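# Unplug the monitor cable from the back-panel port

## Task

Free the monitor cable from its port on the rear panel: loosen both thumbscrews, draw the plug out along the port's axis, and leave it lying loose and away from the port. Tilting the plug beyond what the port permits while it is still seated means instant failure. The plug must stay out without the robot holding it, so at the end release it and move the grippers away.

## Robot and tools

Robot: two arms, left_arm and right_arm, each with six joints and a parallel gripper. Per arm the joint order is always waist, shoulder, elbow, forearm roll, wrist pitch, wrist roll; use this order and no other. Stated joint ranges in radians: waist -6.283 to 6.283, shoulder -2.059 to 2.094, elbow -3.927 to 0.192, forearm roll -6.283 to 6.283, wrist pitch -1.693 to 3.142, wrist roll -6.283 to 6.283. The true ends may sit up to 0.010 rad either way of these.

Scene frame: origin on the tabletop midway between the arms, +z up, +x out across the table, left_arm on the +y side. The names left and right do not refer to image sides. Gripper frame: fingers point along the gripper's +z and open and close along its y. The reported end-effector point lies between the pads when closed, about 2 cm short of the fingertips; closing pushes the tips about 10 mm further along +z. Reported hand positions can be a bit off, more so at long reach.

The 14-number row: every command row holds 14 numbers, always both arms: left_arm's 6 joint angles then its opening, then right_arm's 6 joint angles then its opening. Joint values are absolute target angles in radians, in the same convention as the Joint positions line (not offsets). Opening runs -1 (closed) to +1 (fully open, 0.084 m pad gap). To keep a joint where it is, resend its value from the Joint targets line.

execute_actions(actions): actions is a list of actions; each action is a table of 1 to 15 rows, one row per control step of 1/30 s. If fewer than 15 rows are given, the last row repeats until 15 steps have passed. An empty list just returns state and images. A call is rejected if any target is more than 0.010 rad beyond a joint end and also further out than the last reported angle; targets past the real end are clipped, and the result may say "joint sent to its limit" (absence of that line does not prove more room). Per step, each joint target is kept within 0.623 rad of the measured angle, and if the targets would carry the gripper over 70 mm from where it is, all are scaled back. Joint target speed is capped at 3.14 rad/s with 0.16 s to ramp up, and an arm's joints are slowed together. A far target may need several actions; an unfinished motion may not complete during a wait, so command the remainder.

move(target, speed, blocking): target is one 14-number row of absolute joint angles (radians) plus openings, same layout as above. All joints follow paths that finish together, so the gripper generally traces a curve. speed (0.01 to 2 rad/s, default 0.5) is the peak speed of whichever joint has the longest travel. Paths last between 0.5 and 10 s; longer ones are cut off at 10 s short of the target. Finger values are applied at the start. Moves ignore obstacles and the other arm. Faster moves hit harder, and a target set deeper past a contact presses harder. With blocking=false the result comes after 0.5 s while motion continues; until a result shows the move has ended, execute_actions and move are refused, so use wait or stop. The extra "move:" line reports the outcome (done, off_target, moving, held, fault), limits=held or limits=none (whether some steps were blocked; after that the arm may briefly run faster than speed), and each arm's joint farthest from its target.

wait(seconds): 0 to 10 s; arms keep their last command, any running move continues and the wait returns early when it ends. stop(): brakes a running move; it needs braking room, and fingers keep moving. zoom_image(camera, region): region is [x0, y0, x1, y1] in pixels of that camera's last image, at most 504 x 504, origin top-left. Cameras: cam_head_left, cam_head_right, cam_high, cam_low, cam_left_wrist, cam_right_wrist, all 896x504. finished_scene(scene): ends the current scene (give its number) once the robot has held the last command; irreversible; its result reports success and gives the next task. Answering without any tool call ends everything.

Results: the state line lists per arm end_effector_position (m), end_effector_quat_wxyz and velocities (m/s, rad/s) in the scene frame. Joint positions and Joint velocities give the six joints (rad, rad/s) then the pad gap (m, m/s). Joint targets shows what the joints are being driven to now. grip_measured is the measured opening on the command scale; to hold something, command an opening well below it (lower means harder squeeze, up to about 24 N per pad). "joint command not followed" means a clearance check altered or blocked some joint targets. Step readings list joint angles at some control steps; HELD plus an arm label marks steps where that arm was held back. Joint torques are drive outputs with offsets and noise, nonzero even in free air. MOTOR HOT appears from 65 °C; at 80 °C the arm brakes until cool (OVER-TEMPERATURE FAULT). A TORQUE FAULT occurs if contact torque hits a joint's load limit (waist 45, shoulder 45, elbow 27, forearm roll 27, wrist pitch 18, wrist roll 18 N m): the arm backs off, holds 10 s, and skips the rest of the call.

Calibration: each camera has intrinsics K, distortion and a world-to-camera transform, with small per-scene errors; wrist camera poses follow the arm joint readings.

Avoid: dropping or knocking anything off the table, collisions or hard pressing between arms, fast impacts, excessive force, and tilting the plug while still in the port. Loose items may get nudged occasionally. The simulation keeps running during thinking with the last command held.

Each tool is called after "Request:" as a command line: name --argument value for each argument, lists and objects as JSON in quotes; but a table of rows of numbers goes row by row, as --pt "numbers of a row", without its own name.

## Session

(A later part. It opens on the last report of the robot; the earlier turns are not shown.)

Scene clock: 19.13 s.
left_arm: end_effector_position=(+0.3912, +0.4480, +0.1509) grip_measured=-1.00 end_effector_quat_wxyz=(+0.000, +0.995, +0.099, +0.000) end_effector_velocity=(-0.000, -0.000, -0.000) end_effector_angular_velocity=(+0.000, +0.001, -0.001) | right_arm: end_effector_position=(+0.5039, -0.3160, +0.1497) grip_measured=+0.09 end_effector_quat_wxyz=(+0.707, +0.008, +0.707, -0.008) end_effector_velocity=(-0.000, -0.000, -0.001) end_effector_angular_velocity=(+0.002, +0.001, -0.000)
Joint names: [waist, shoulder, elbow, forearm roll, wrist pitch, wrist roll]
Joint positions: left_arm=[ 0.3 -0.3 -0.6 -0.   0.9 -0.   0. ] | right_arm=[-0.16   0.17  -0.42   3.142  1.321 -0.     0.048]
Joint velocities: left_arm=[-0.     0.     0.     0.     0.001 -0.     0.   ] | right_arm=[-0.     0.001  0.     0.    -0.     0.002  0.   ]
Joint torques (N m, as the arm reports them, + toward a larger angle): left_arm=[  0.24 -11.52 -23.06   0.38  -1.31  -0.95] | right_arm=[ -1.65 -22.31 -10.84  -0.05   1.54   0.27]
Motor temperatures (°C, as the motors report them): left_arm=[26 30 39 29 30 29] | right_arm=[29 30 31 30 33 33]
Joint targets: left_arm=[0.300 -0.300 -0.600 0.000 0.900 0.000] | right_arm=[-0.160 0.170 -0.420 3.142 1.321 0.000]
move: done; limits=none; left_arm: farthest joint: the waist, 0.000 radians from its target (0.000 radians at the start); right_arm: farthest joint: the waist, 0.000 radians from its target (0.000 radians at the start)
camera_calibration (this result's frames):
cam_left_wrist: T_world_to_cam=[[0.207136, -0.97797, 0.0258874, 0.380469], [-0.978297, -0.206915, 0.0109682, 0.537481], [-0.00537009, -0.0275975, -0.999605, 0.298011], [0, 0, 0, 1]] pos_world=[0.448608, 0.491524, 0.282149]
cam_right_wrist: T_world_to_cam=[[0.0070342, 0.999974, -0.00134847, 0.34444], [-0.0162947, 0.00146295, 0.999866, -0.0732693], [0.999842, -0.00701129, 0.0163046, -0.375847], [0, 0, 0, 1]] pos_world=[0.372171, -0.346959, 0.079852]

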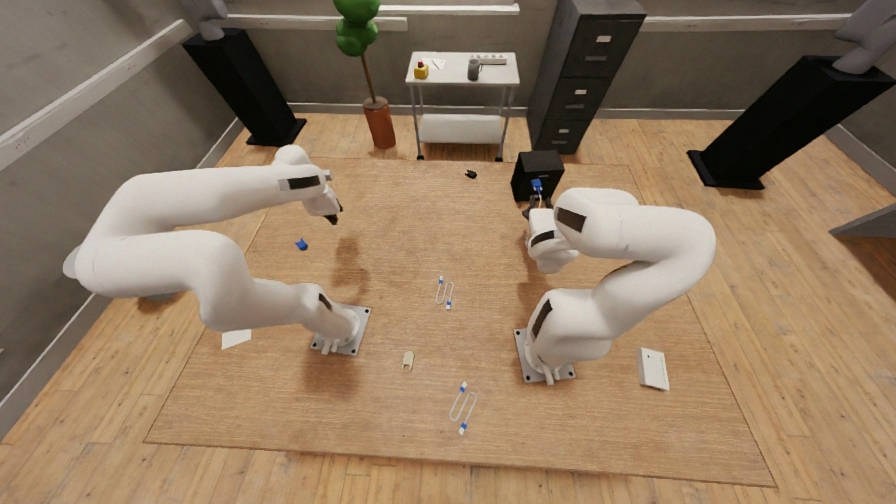

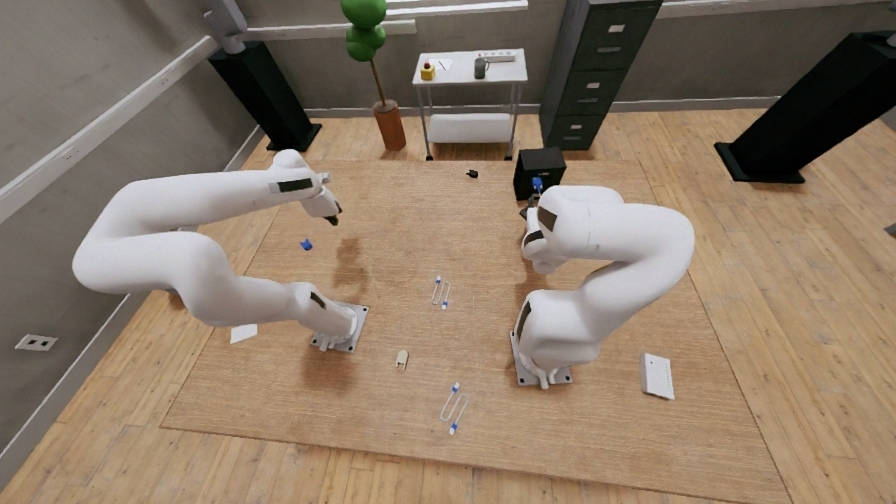

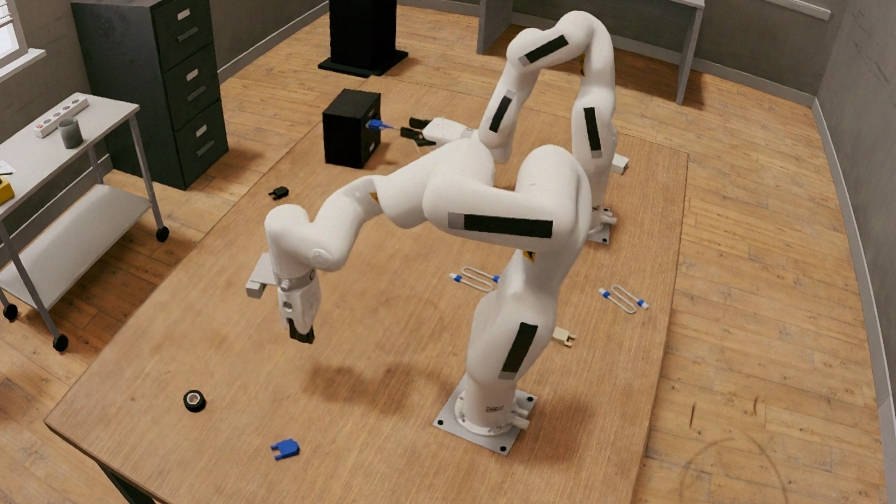

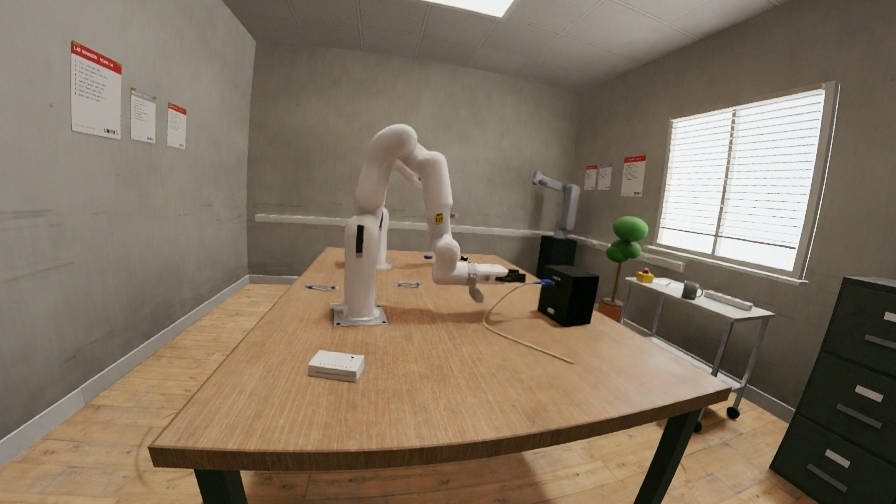

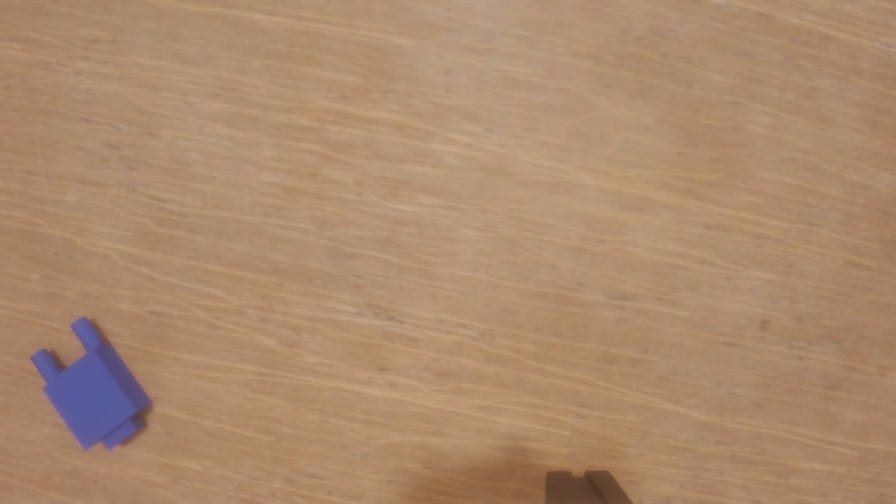

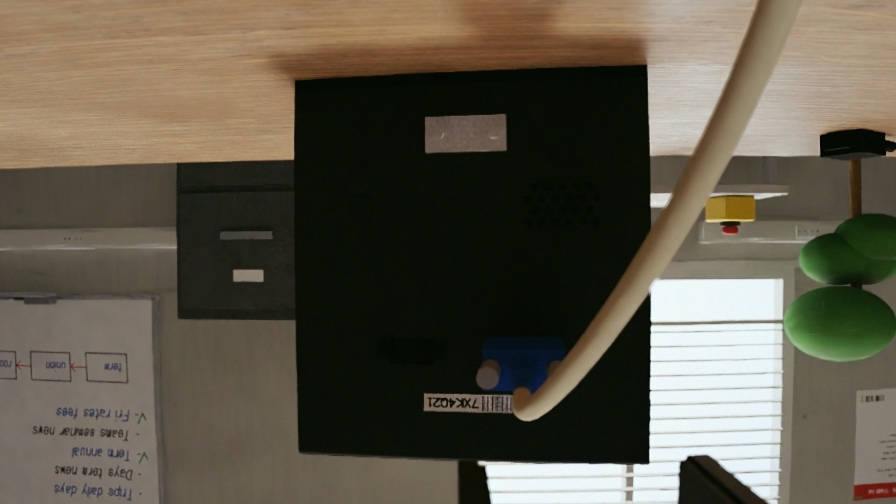

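Request:
move --target '[0.3,-0.3,-0.6,0,0.9,0,-1,-0.14,0.264,-0.668,2.9116,1.167,-1.5708,-0.6]' --speed 1.5

Request:
move --target '[0.3,-0.3,-0.6,0,0.9,0,-1,-0.14,0.3953,-0.6957,2.9116,1.2706,-1.5708,-0.6]' --speed 0.3

Scene clock: 48.73 s.
left_arm: end_effector_position=(+0.3912, +0.4480, +0.1509) grip_measured=-1.00 end_effector_quat_wxyz=(+0.000, +0.995, +0.099, +0.000) end_effector_velocity=(-0.000, +0.000, -0.000) end_effector_angular_velocity=(-0.000, +0.001, +0.001) | right_arm: end_effector_position=(+0.5704, -0.2601, +0.1652) grip_measured=-0.62 end_effector_quat_wxyz=(-0.526, +0.571, -0.422, +0.467) end_effector_velocity=(+0.000, -0.001, -0.000) end_effector_angular_velocity=(-0.001, +0.001, -0.001)
Joint names: [waist, shoulder, elbow, forearm roll, wrist pitch, wrist roll]
Joint positions: left_arm=[ 0.3 -0.3 -0.6 -0.   0.9 -0.   0. ] | right_arm=[-0.14   0.264 -0.668  2.912  1.167 -1.571  0.017]
Joint velocities: left_arm=[ 0.001  0.001  0.     0.    -0.    -0.     0.   ] | right_arm=[-0.001 -0.    -0.001  0.    -0.002 -0.     0.   ]
Joint torques (N m, as the arm reports them, + toward a larger angle): left_arm=[  0.86 -12.02 -23.42   0.28  -1.09  -0.6 ] | right_arm=[ -1.86 -26.99 -13.2   -0.24   1.47   0.26]
Motor temperatures (°C, as the motors report them): left_arm=[26 30 39 29 30 29] | right_arm=[29 30 31 30 33 33]
Joint targets: left_arm=[0.300 -0.300 -0.600 0.000 0.900 0.000] | right_arm=[-0.140 0.264 -0.668 2.912 1.167 -1.571]
move: done; limits=none; left_arm: farthest joint: the waist, 0.000 radians from its target (0.000 radians at the start); right_arm: farthest joint: the waist, 0.000 radians from its target (0.020 radians at the start)
camera_calibration (this result's frames):
cam_left_wrist: T_world_to_cam=[[0.207136, -0.97797, 0.0258875, 0.380469], [-0.978298, -0.206915, 0.010968, 0.537481], [-0.00536988, -0.0275975, -0.999605, 0.298011], [0, 0, 0, 1]] pos_world=[0.448608, 0.491524, 0.282149]
cam_right_wrist: T_world_to_cam=[[-0.00648608, -0.0938523, -0.995565, 0.175542], [-0.222186, 0.970835, -0.0900734, 0.461791], [0.974983, 0.220617, -0.0271496, -0.361644], [0, 0, 0, 1]] pos_world=[0.456339, -0.352063, 0.20654]

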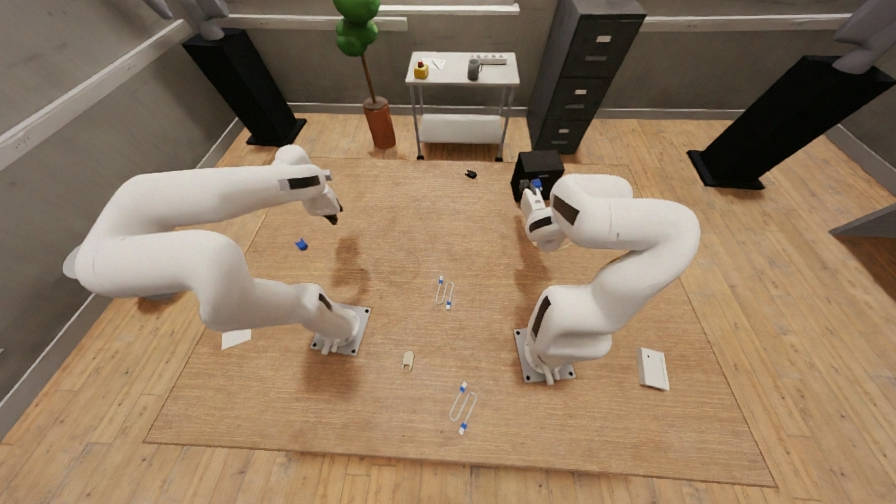

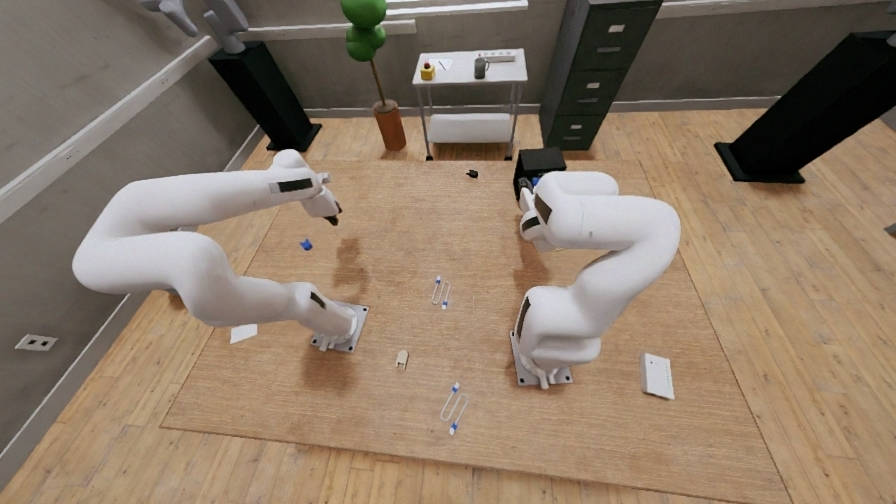

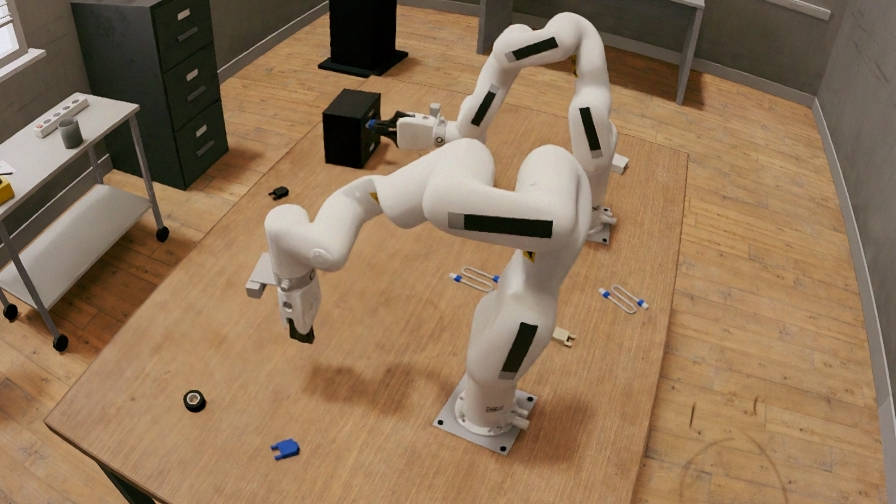

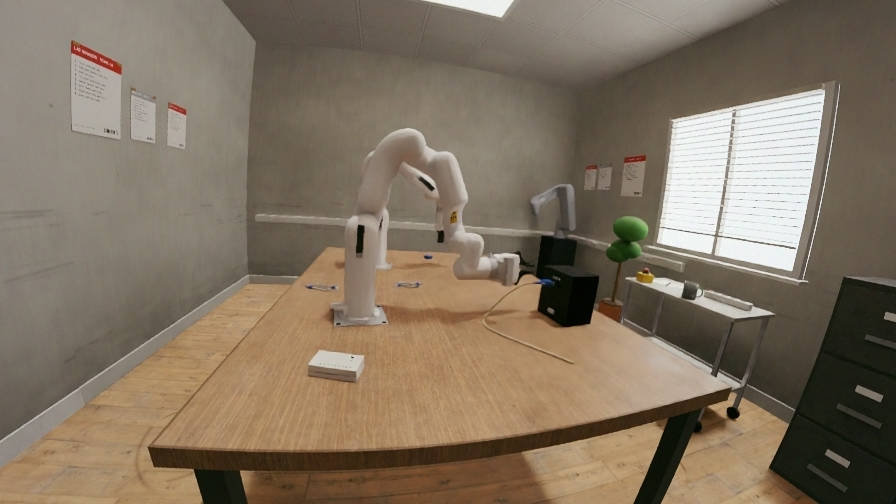

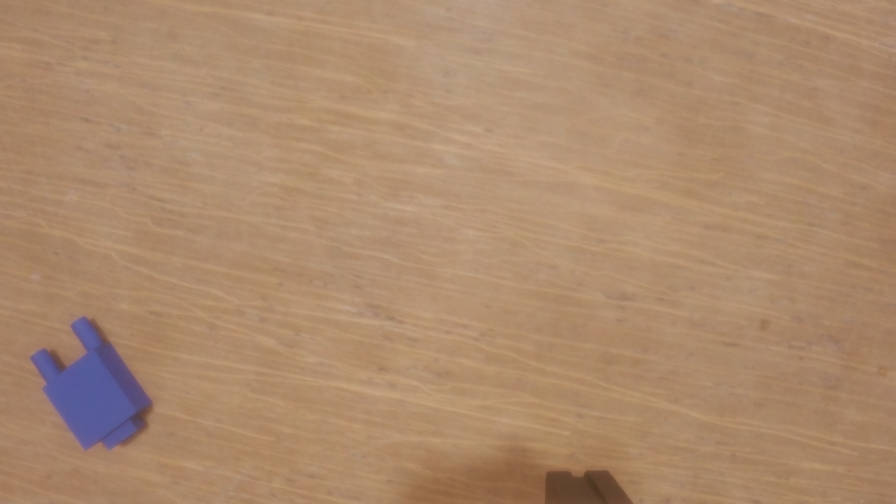

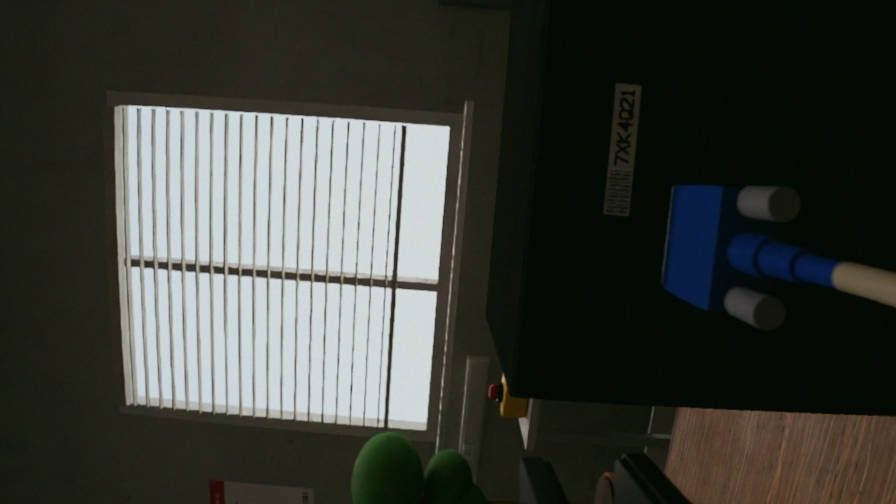

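Scene clock: 49.63 s.
left_arm: end_effector_position=(+0.3912, +0.4480, +0.1509) grip_measured=-1.00 end_effector_quat_wxyz=(+0.000, +0.995, +0.099, +0.000) end_effector_velocity=(+0.001, +0.000, +0.000) end_effector_angular_velocity=(+0.001, -0.001, -0.001) | right_arm: end_effector_position=(+0.5724, -0.2563, +0.1274) grip_measured=-0.62 end_effector_quat_wxyz=(+0.534, -0.568, +0.426, -0.460) end_effector_velocity=(-0.000, +0.000, -0.001) end_effector_angular_velocity=(-0.001, +0.000, +0.001)
Joint names: [waist, shoulder, elbow, forearm roll, wrist pitch, wrist roll]
Joint positions: left_arm=[ 0.3 -0.3 -0.6 -0.   0.9  0.   0. ] | right_arm=[-0.14   0.395 -0.696  2.912  1.27  -1.571  0.017]
Joint velocities: left_arm=[-0.     0.    -0.001  0.    -0.001  0.     0.   ] | right_arm=[ 0.     0.004  0.    -0.     0.003 -0.001  0.   ]
Joint torques (N m, as the arm reports them, + toward a larger angle): left_arm=[  1.16 -12.13 -23.13   0.3   -1.53  -0.41] | right_arm=[ -2.02 -28.56 -11.5   -0.13   1.67   0.3 ]
Motor temperatures (°C, as the motors report them): left_arm=[26 30 39 29 30 29] | right_arm=[29 30 31 30 33 33]
Joint targets: left_arm=[0.300 -0.300 -0.600 0.000 0.900 0.000] | right_arm=[-0.140 0.395 -0.696 2.912 1.271 -1.571]
move: done; limits=none; left_arm: farthest joint: the waist, 0.000 radians from its target (0.000 radians at the start); right_arm: farthest joint: the shoulder, 0.001 radians from its target (0.131 radians at the start)
camera_calibration (this result's frames):
cam_left_wrist: T_world_to_cam=[[0.207135, -0.97797, 0.0258874, 0.380469], [-0.978298, -0.206915, 0.0109682, 0.537481], [-0.0053701, -0.0275975, -0.999605, 0.298011], [0, 0, 0, 1]] pos_world=[0.448608, 0.491524, 0.282149]
cam_right_wrist: T_world_to_cam=[[-0.0078724, -0.0720854, -0.997367, 0.144923], [-0.230301, 0.970717, -0.0683414, 0.457067], [0.973088, 0.229157, -0.0242432, -0.362589], [0, 0, 0, 1]] pos_world=[0.459235, -0.350146, 0.166987]

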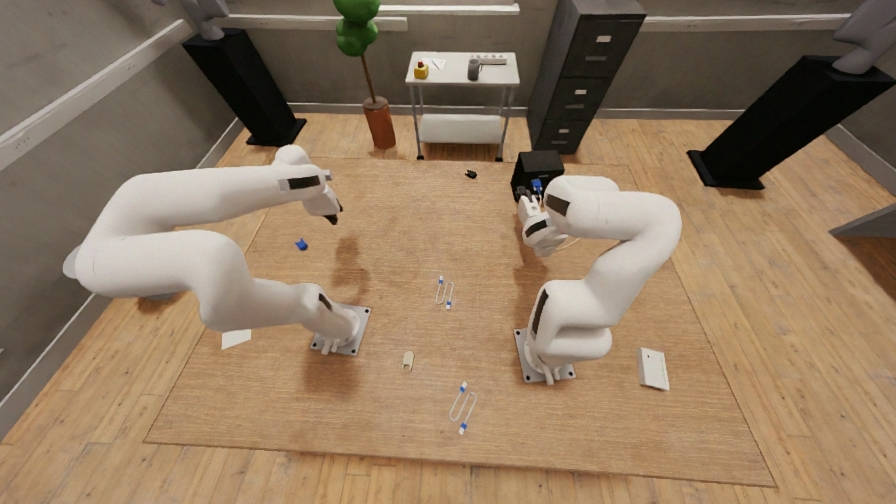

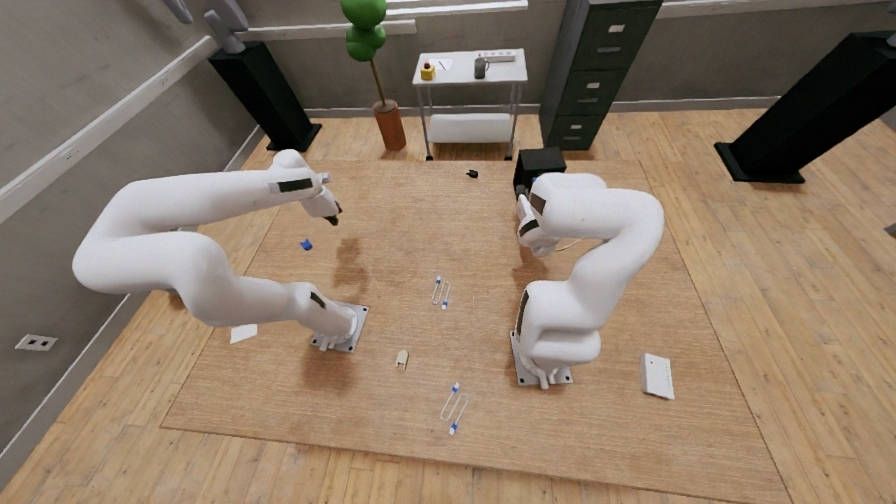

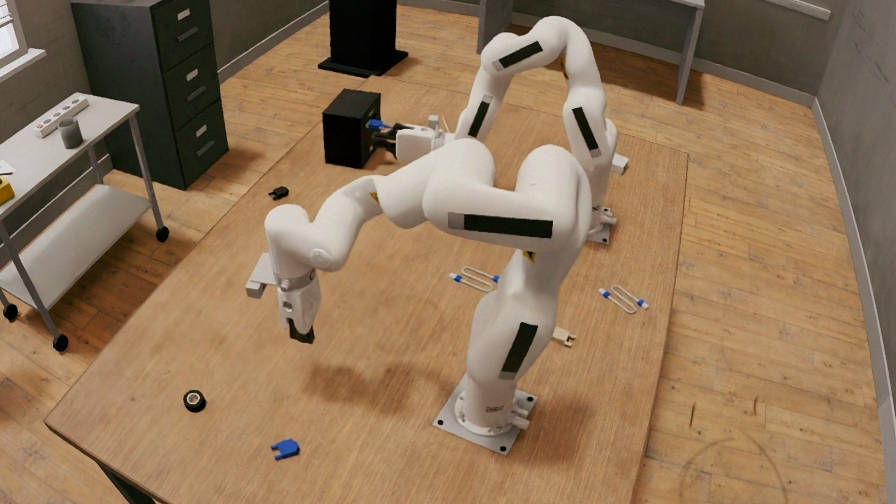

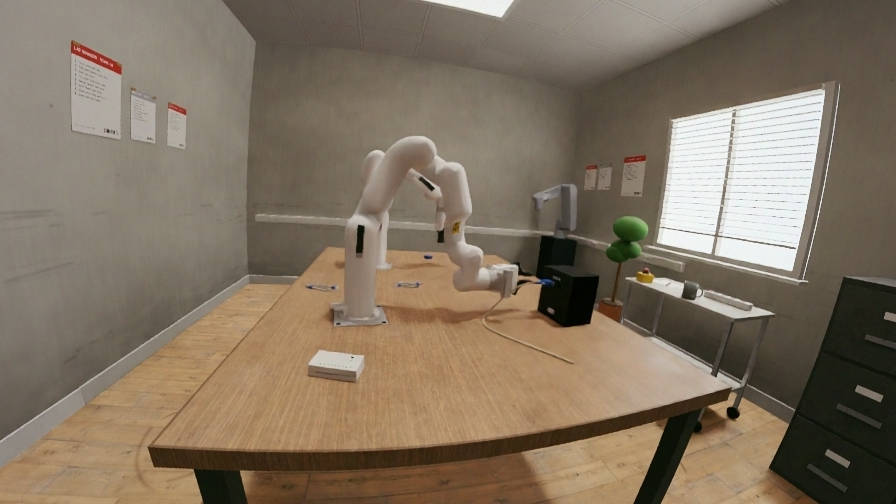

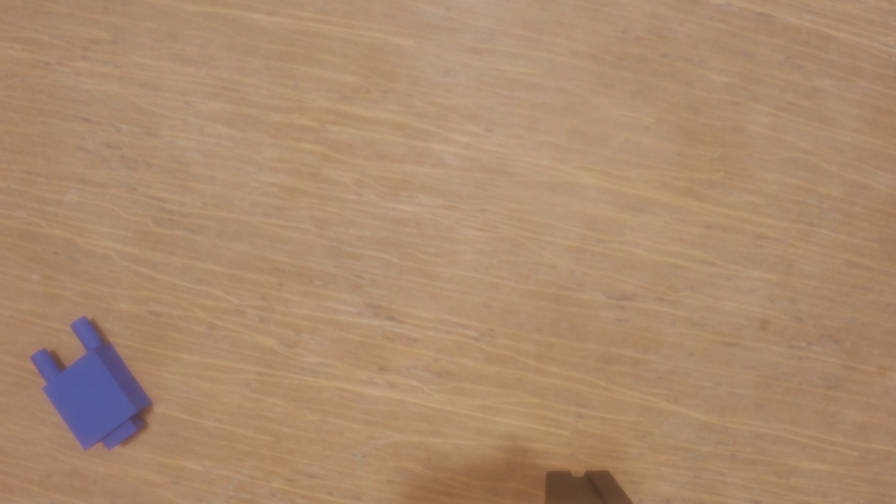

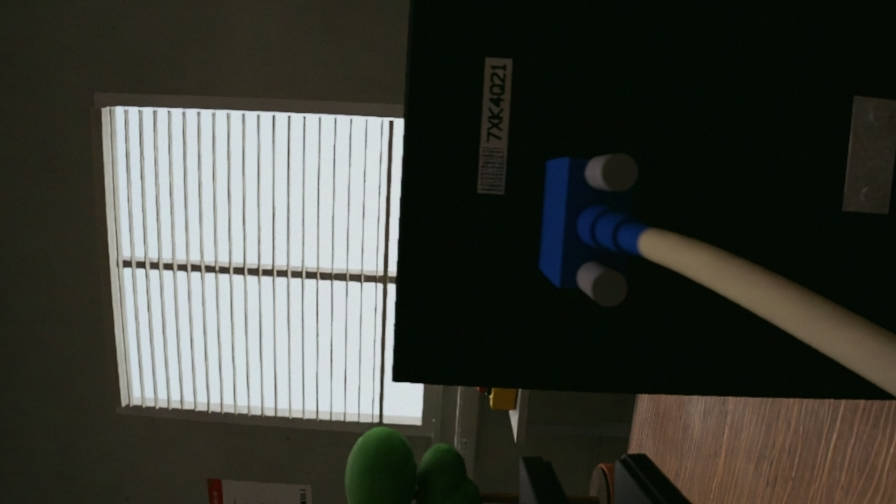

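Request:
move --target '[0.3,-0.3,-0.6,0,0.9,0,-1,-0.219,0.3953,-0.6957,2.9116,1.2781,-1.524,-0.6]' --speed 0.08

Request:
zoom_image --camera "cam_right_wrist" --region '[400,250,760,504]'

Scene clock: 65.23 s.
left_arm: end_effector_position=(+0.3912, +0.4480, +0.1509) grip_measured=-1.00 end_effector_quat_wxyz=(+0.000, +0.995, +0.099, +0.000) end_effector_velocity=(-0.000, +0.000, -0.000) end_effector_angular_velocity=(-0.000, +0.001, +0.001) | right_arm: end_effector_position=(+0.5749, -0.3018, +0.1290) grip_measured=-0.62 end_effector_quat_wxyz=(+0.528, -0.538, +0.459, -0.470) end_effector_velocity=(-0.000, -0.001, -0.000) end_effector_angular_velocity=(+0.004, +0.000, -0.003)
Joint names: [waist, shoulder, elbow, forearm roll, wrist pitch, wrist roll]
Joint positions: left_arm=[ 0.3 -0.3 -0.6  0.   0.9  0.   0. ] | right_arm=[-0.219  0.395 -0.696  2.912  1.278 -1.524  0.017]
Joint velocities: left_arm=[ 0.    -0.     0.001 -0.     0.    -0.     0.   ] | right_arm=[-0.003  0.     0.     0.     0.001  0.004  0.   ]
Joint torques (N m, as the arm reports them, + toward a larger angle): left_arm=[  0.37 -11.33 -23.35   0.1   -1.27  -0.84] | right_arm=[ -2.48 -28.23 -11.41   0.02   1.48   0.35]
Motor temperatures (°C, as the motors report them): left_arm=[26 30 40 29 30 29] | right_arm=[29 30 31 30 33 33]
Joint targets: left_arm=[0.300 -0.300 -0.600 0.000 0.900 0.000] | right_arm=[-0.219 0.395 -0.696 2.912 1.278 -1.524]
move: done; limits=none; left_arm: farthest joint: the waist, 0.000 radians from its target (0.000 radians at the start); right_arm: farthest joint: the waist, 0.000 radians from its target (0.079 radians at the start)
camera_calibration (this result's frames):
cam_left_wrist: T_world_to_cam=[[0.207135, -0.97797, 0.0258874, 0.380469], [-0.978298, -0.206914, 0.0109681, 0.537481], [-0.00537003, -0.0275975, -0.999605, 0.298011], [0, 0, 0, 1]] pos_world=[0.448608, 0.491524, 0.282149]
cam_right_wrist: T_world_to_cam=[[-0.012899, -0.0240066, -0.999629, 0.160928], [-0.153737, 0.987873, -0.0217405, 0.457065], [0.988028, 0.1534, -0.0164332, -0.386947], [0, 0, 0, 1]] pos_world=[0.454658, -0.388301, 0.164446]

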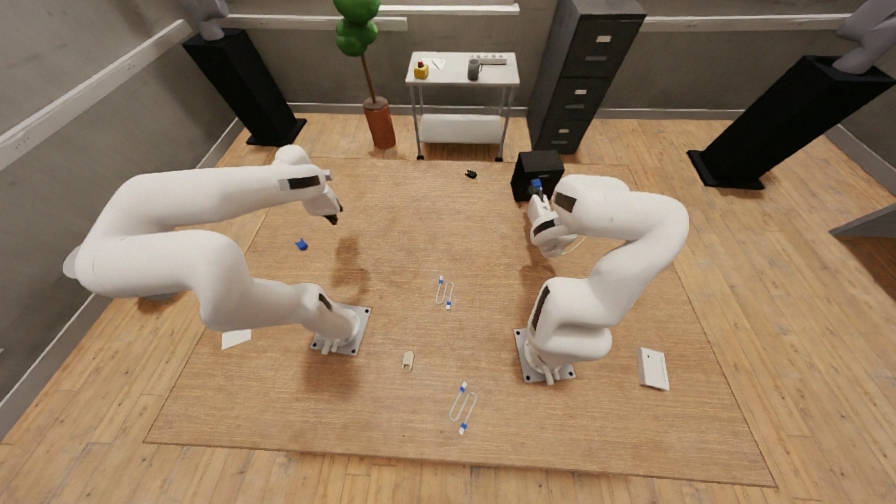

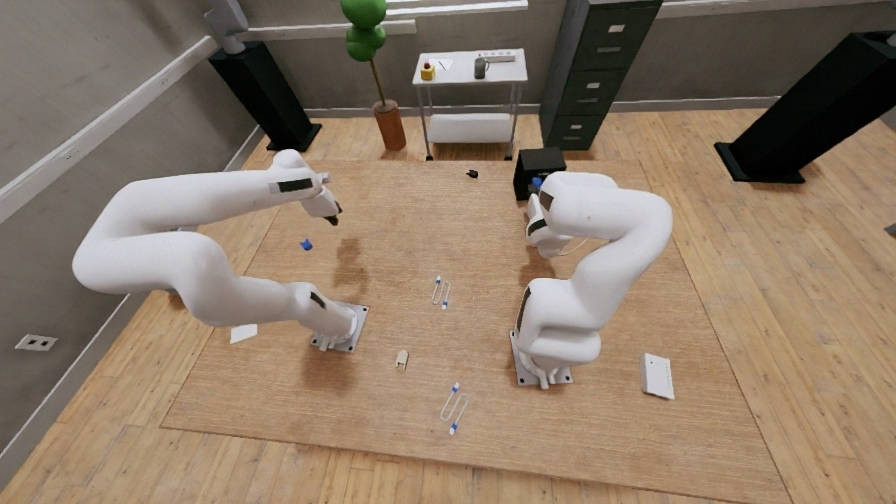

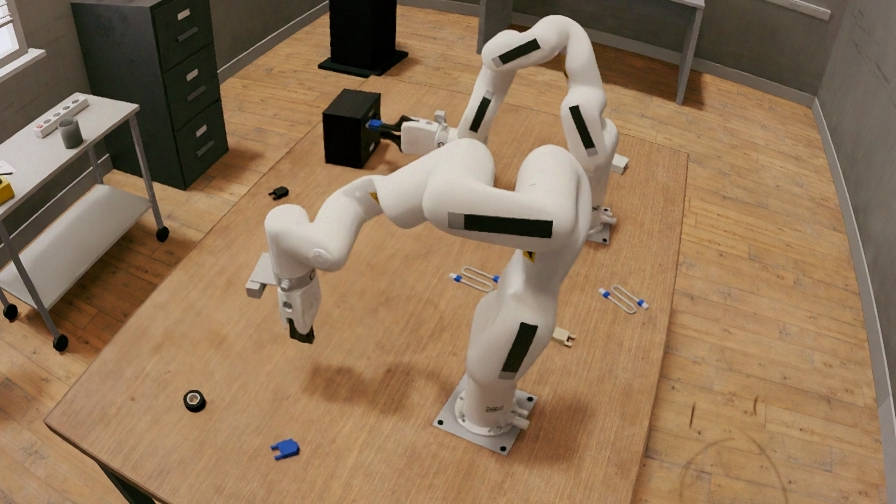

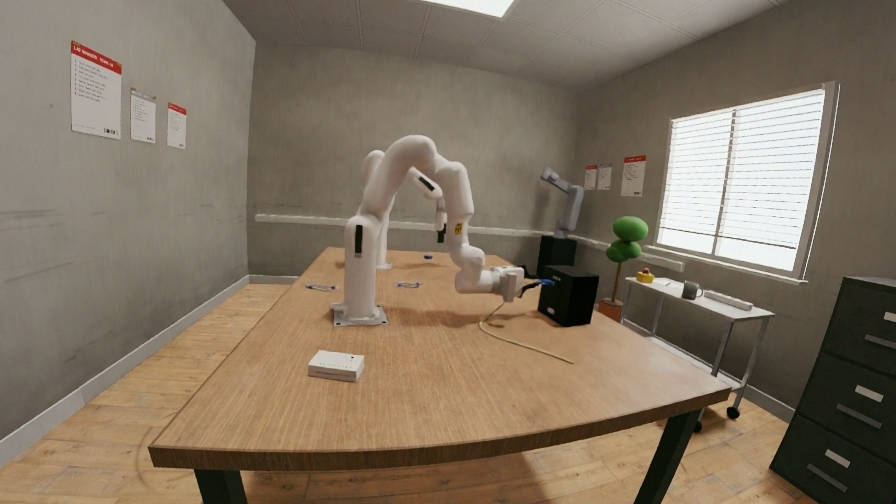

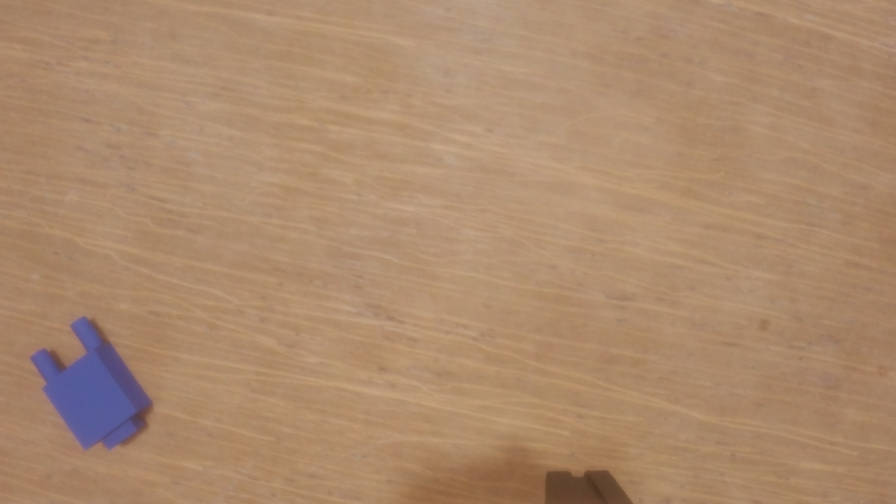

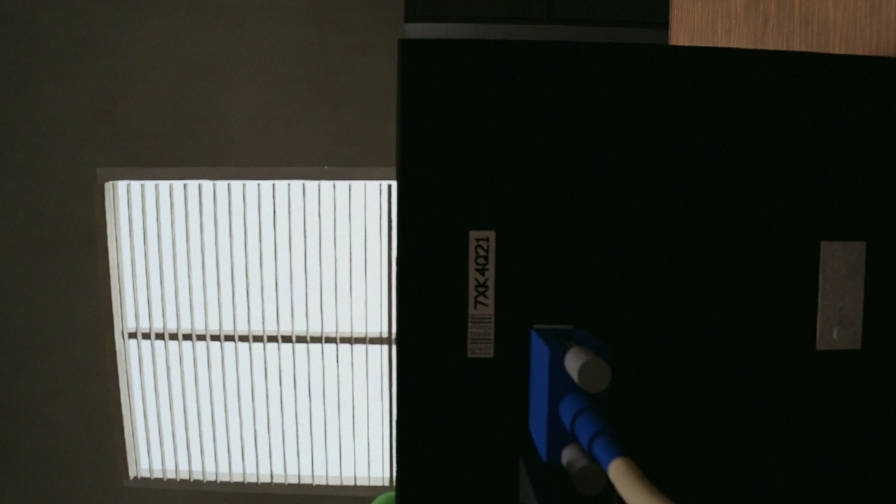

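Region (400, 250, 760, 504) of cam_right_wrist's 896x504 image, scaled by 1.400, with more detail than that image has; it fills the top 356 rows of this view, and the rest is white.

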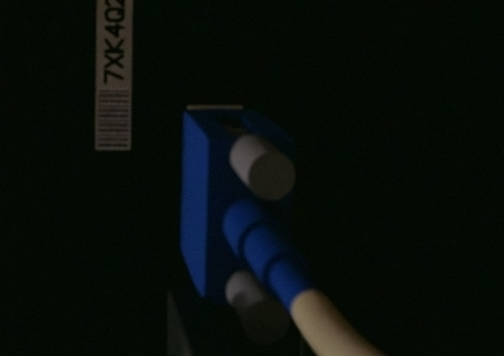

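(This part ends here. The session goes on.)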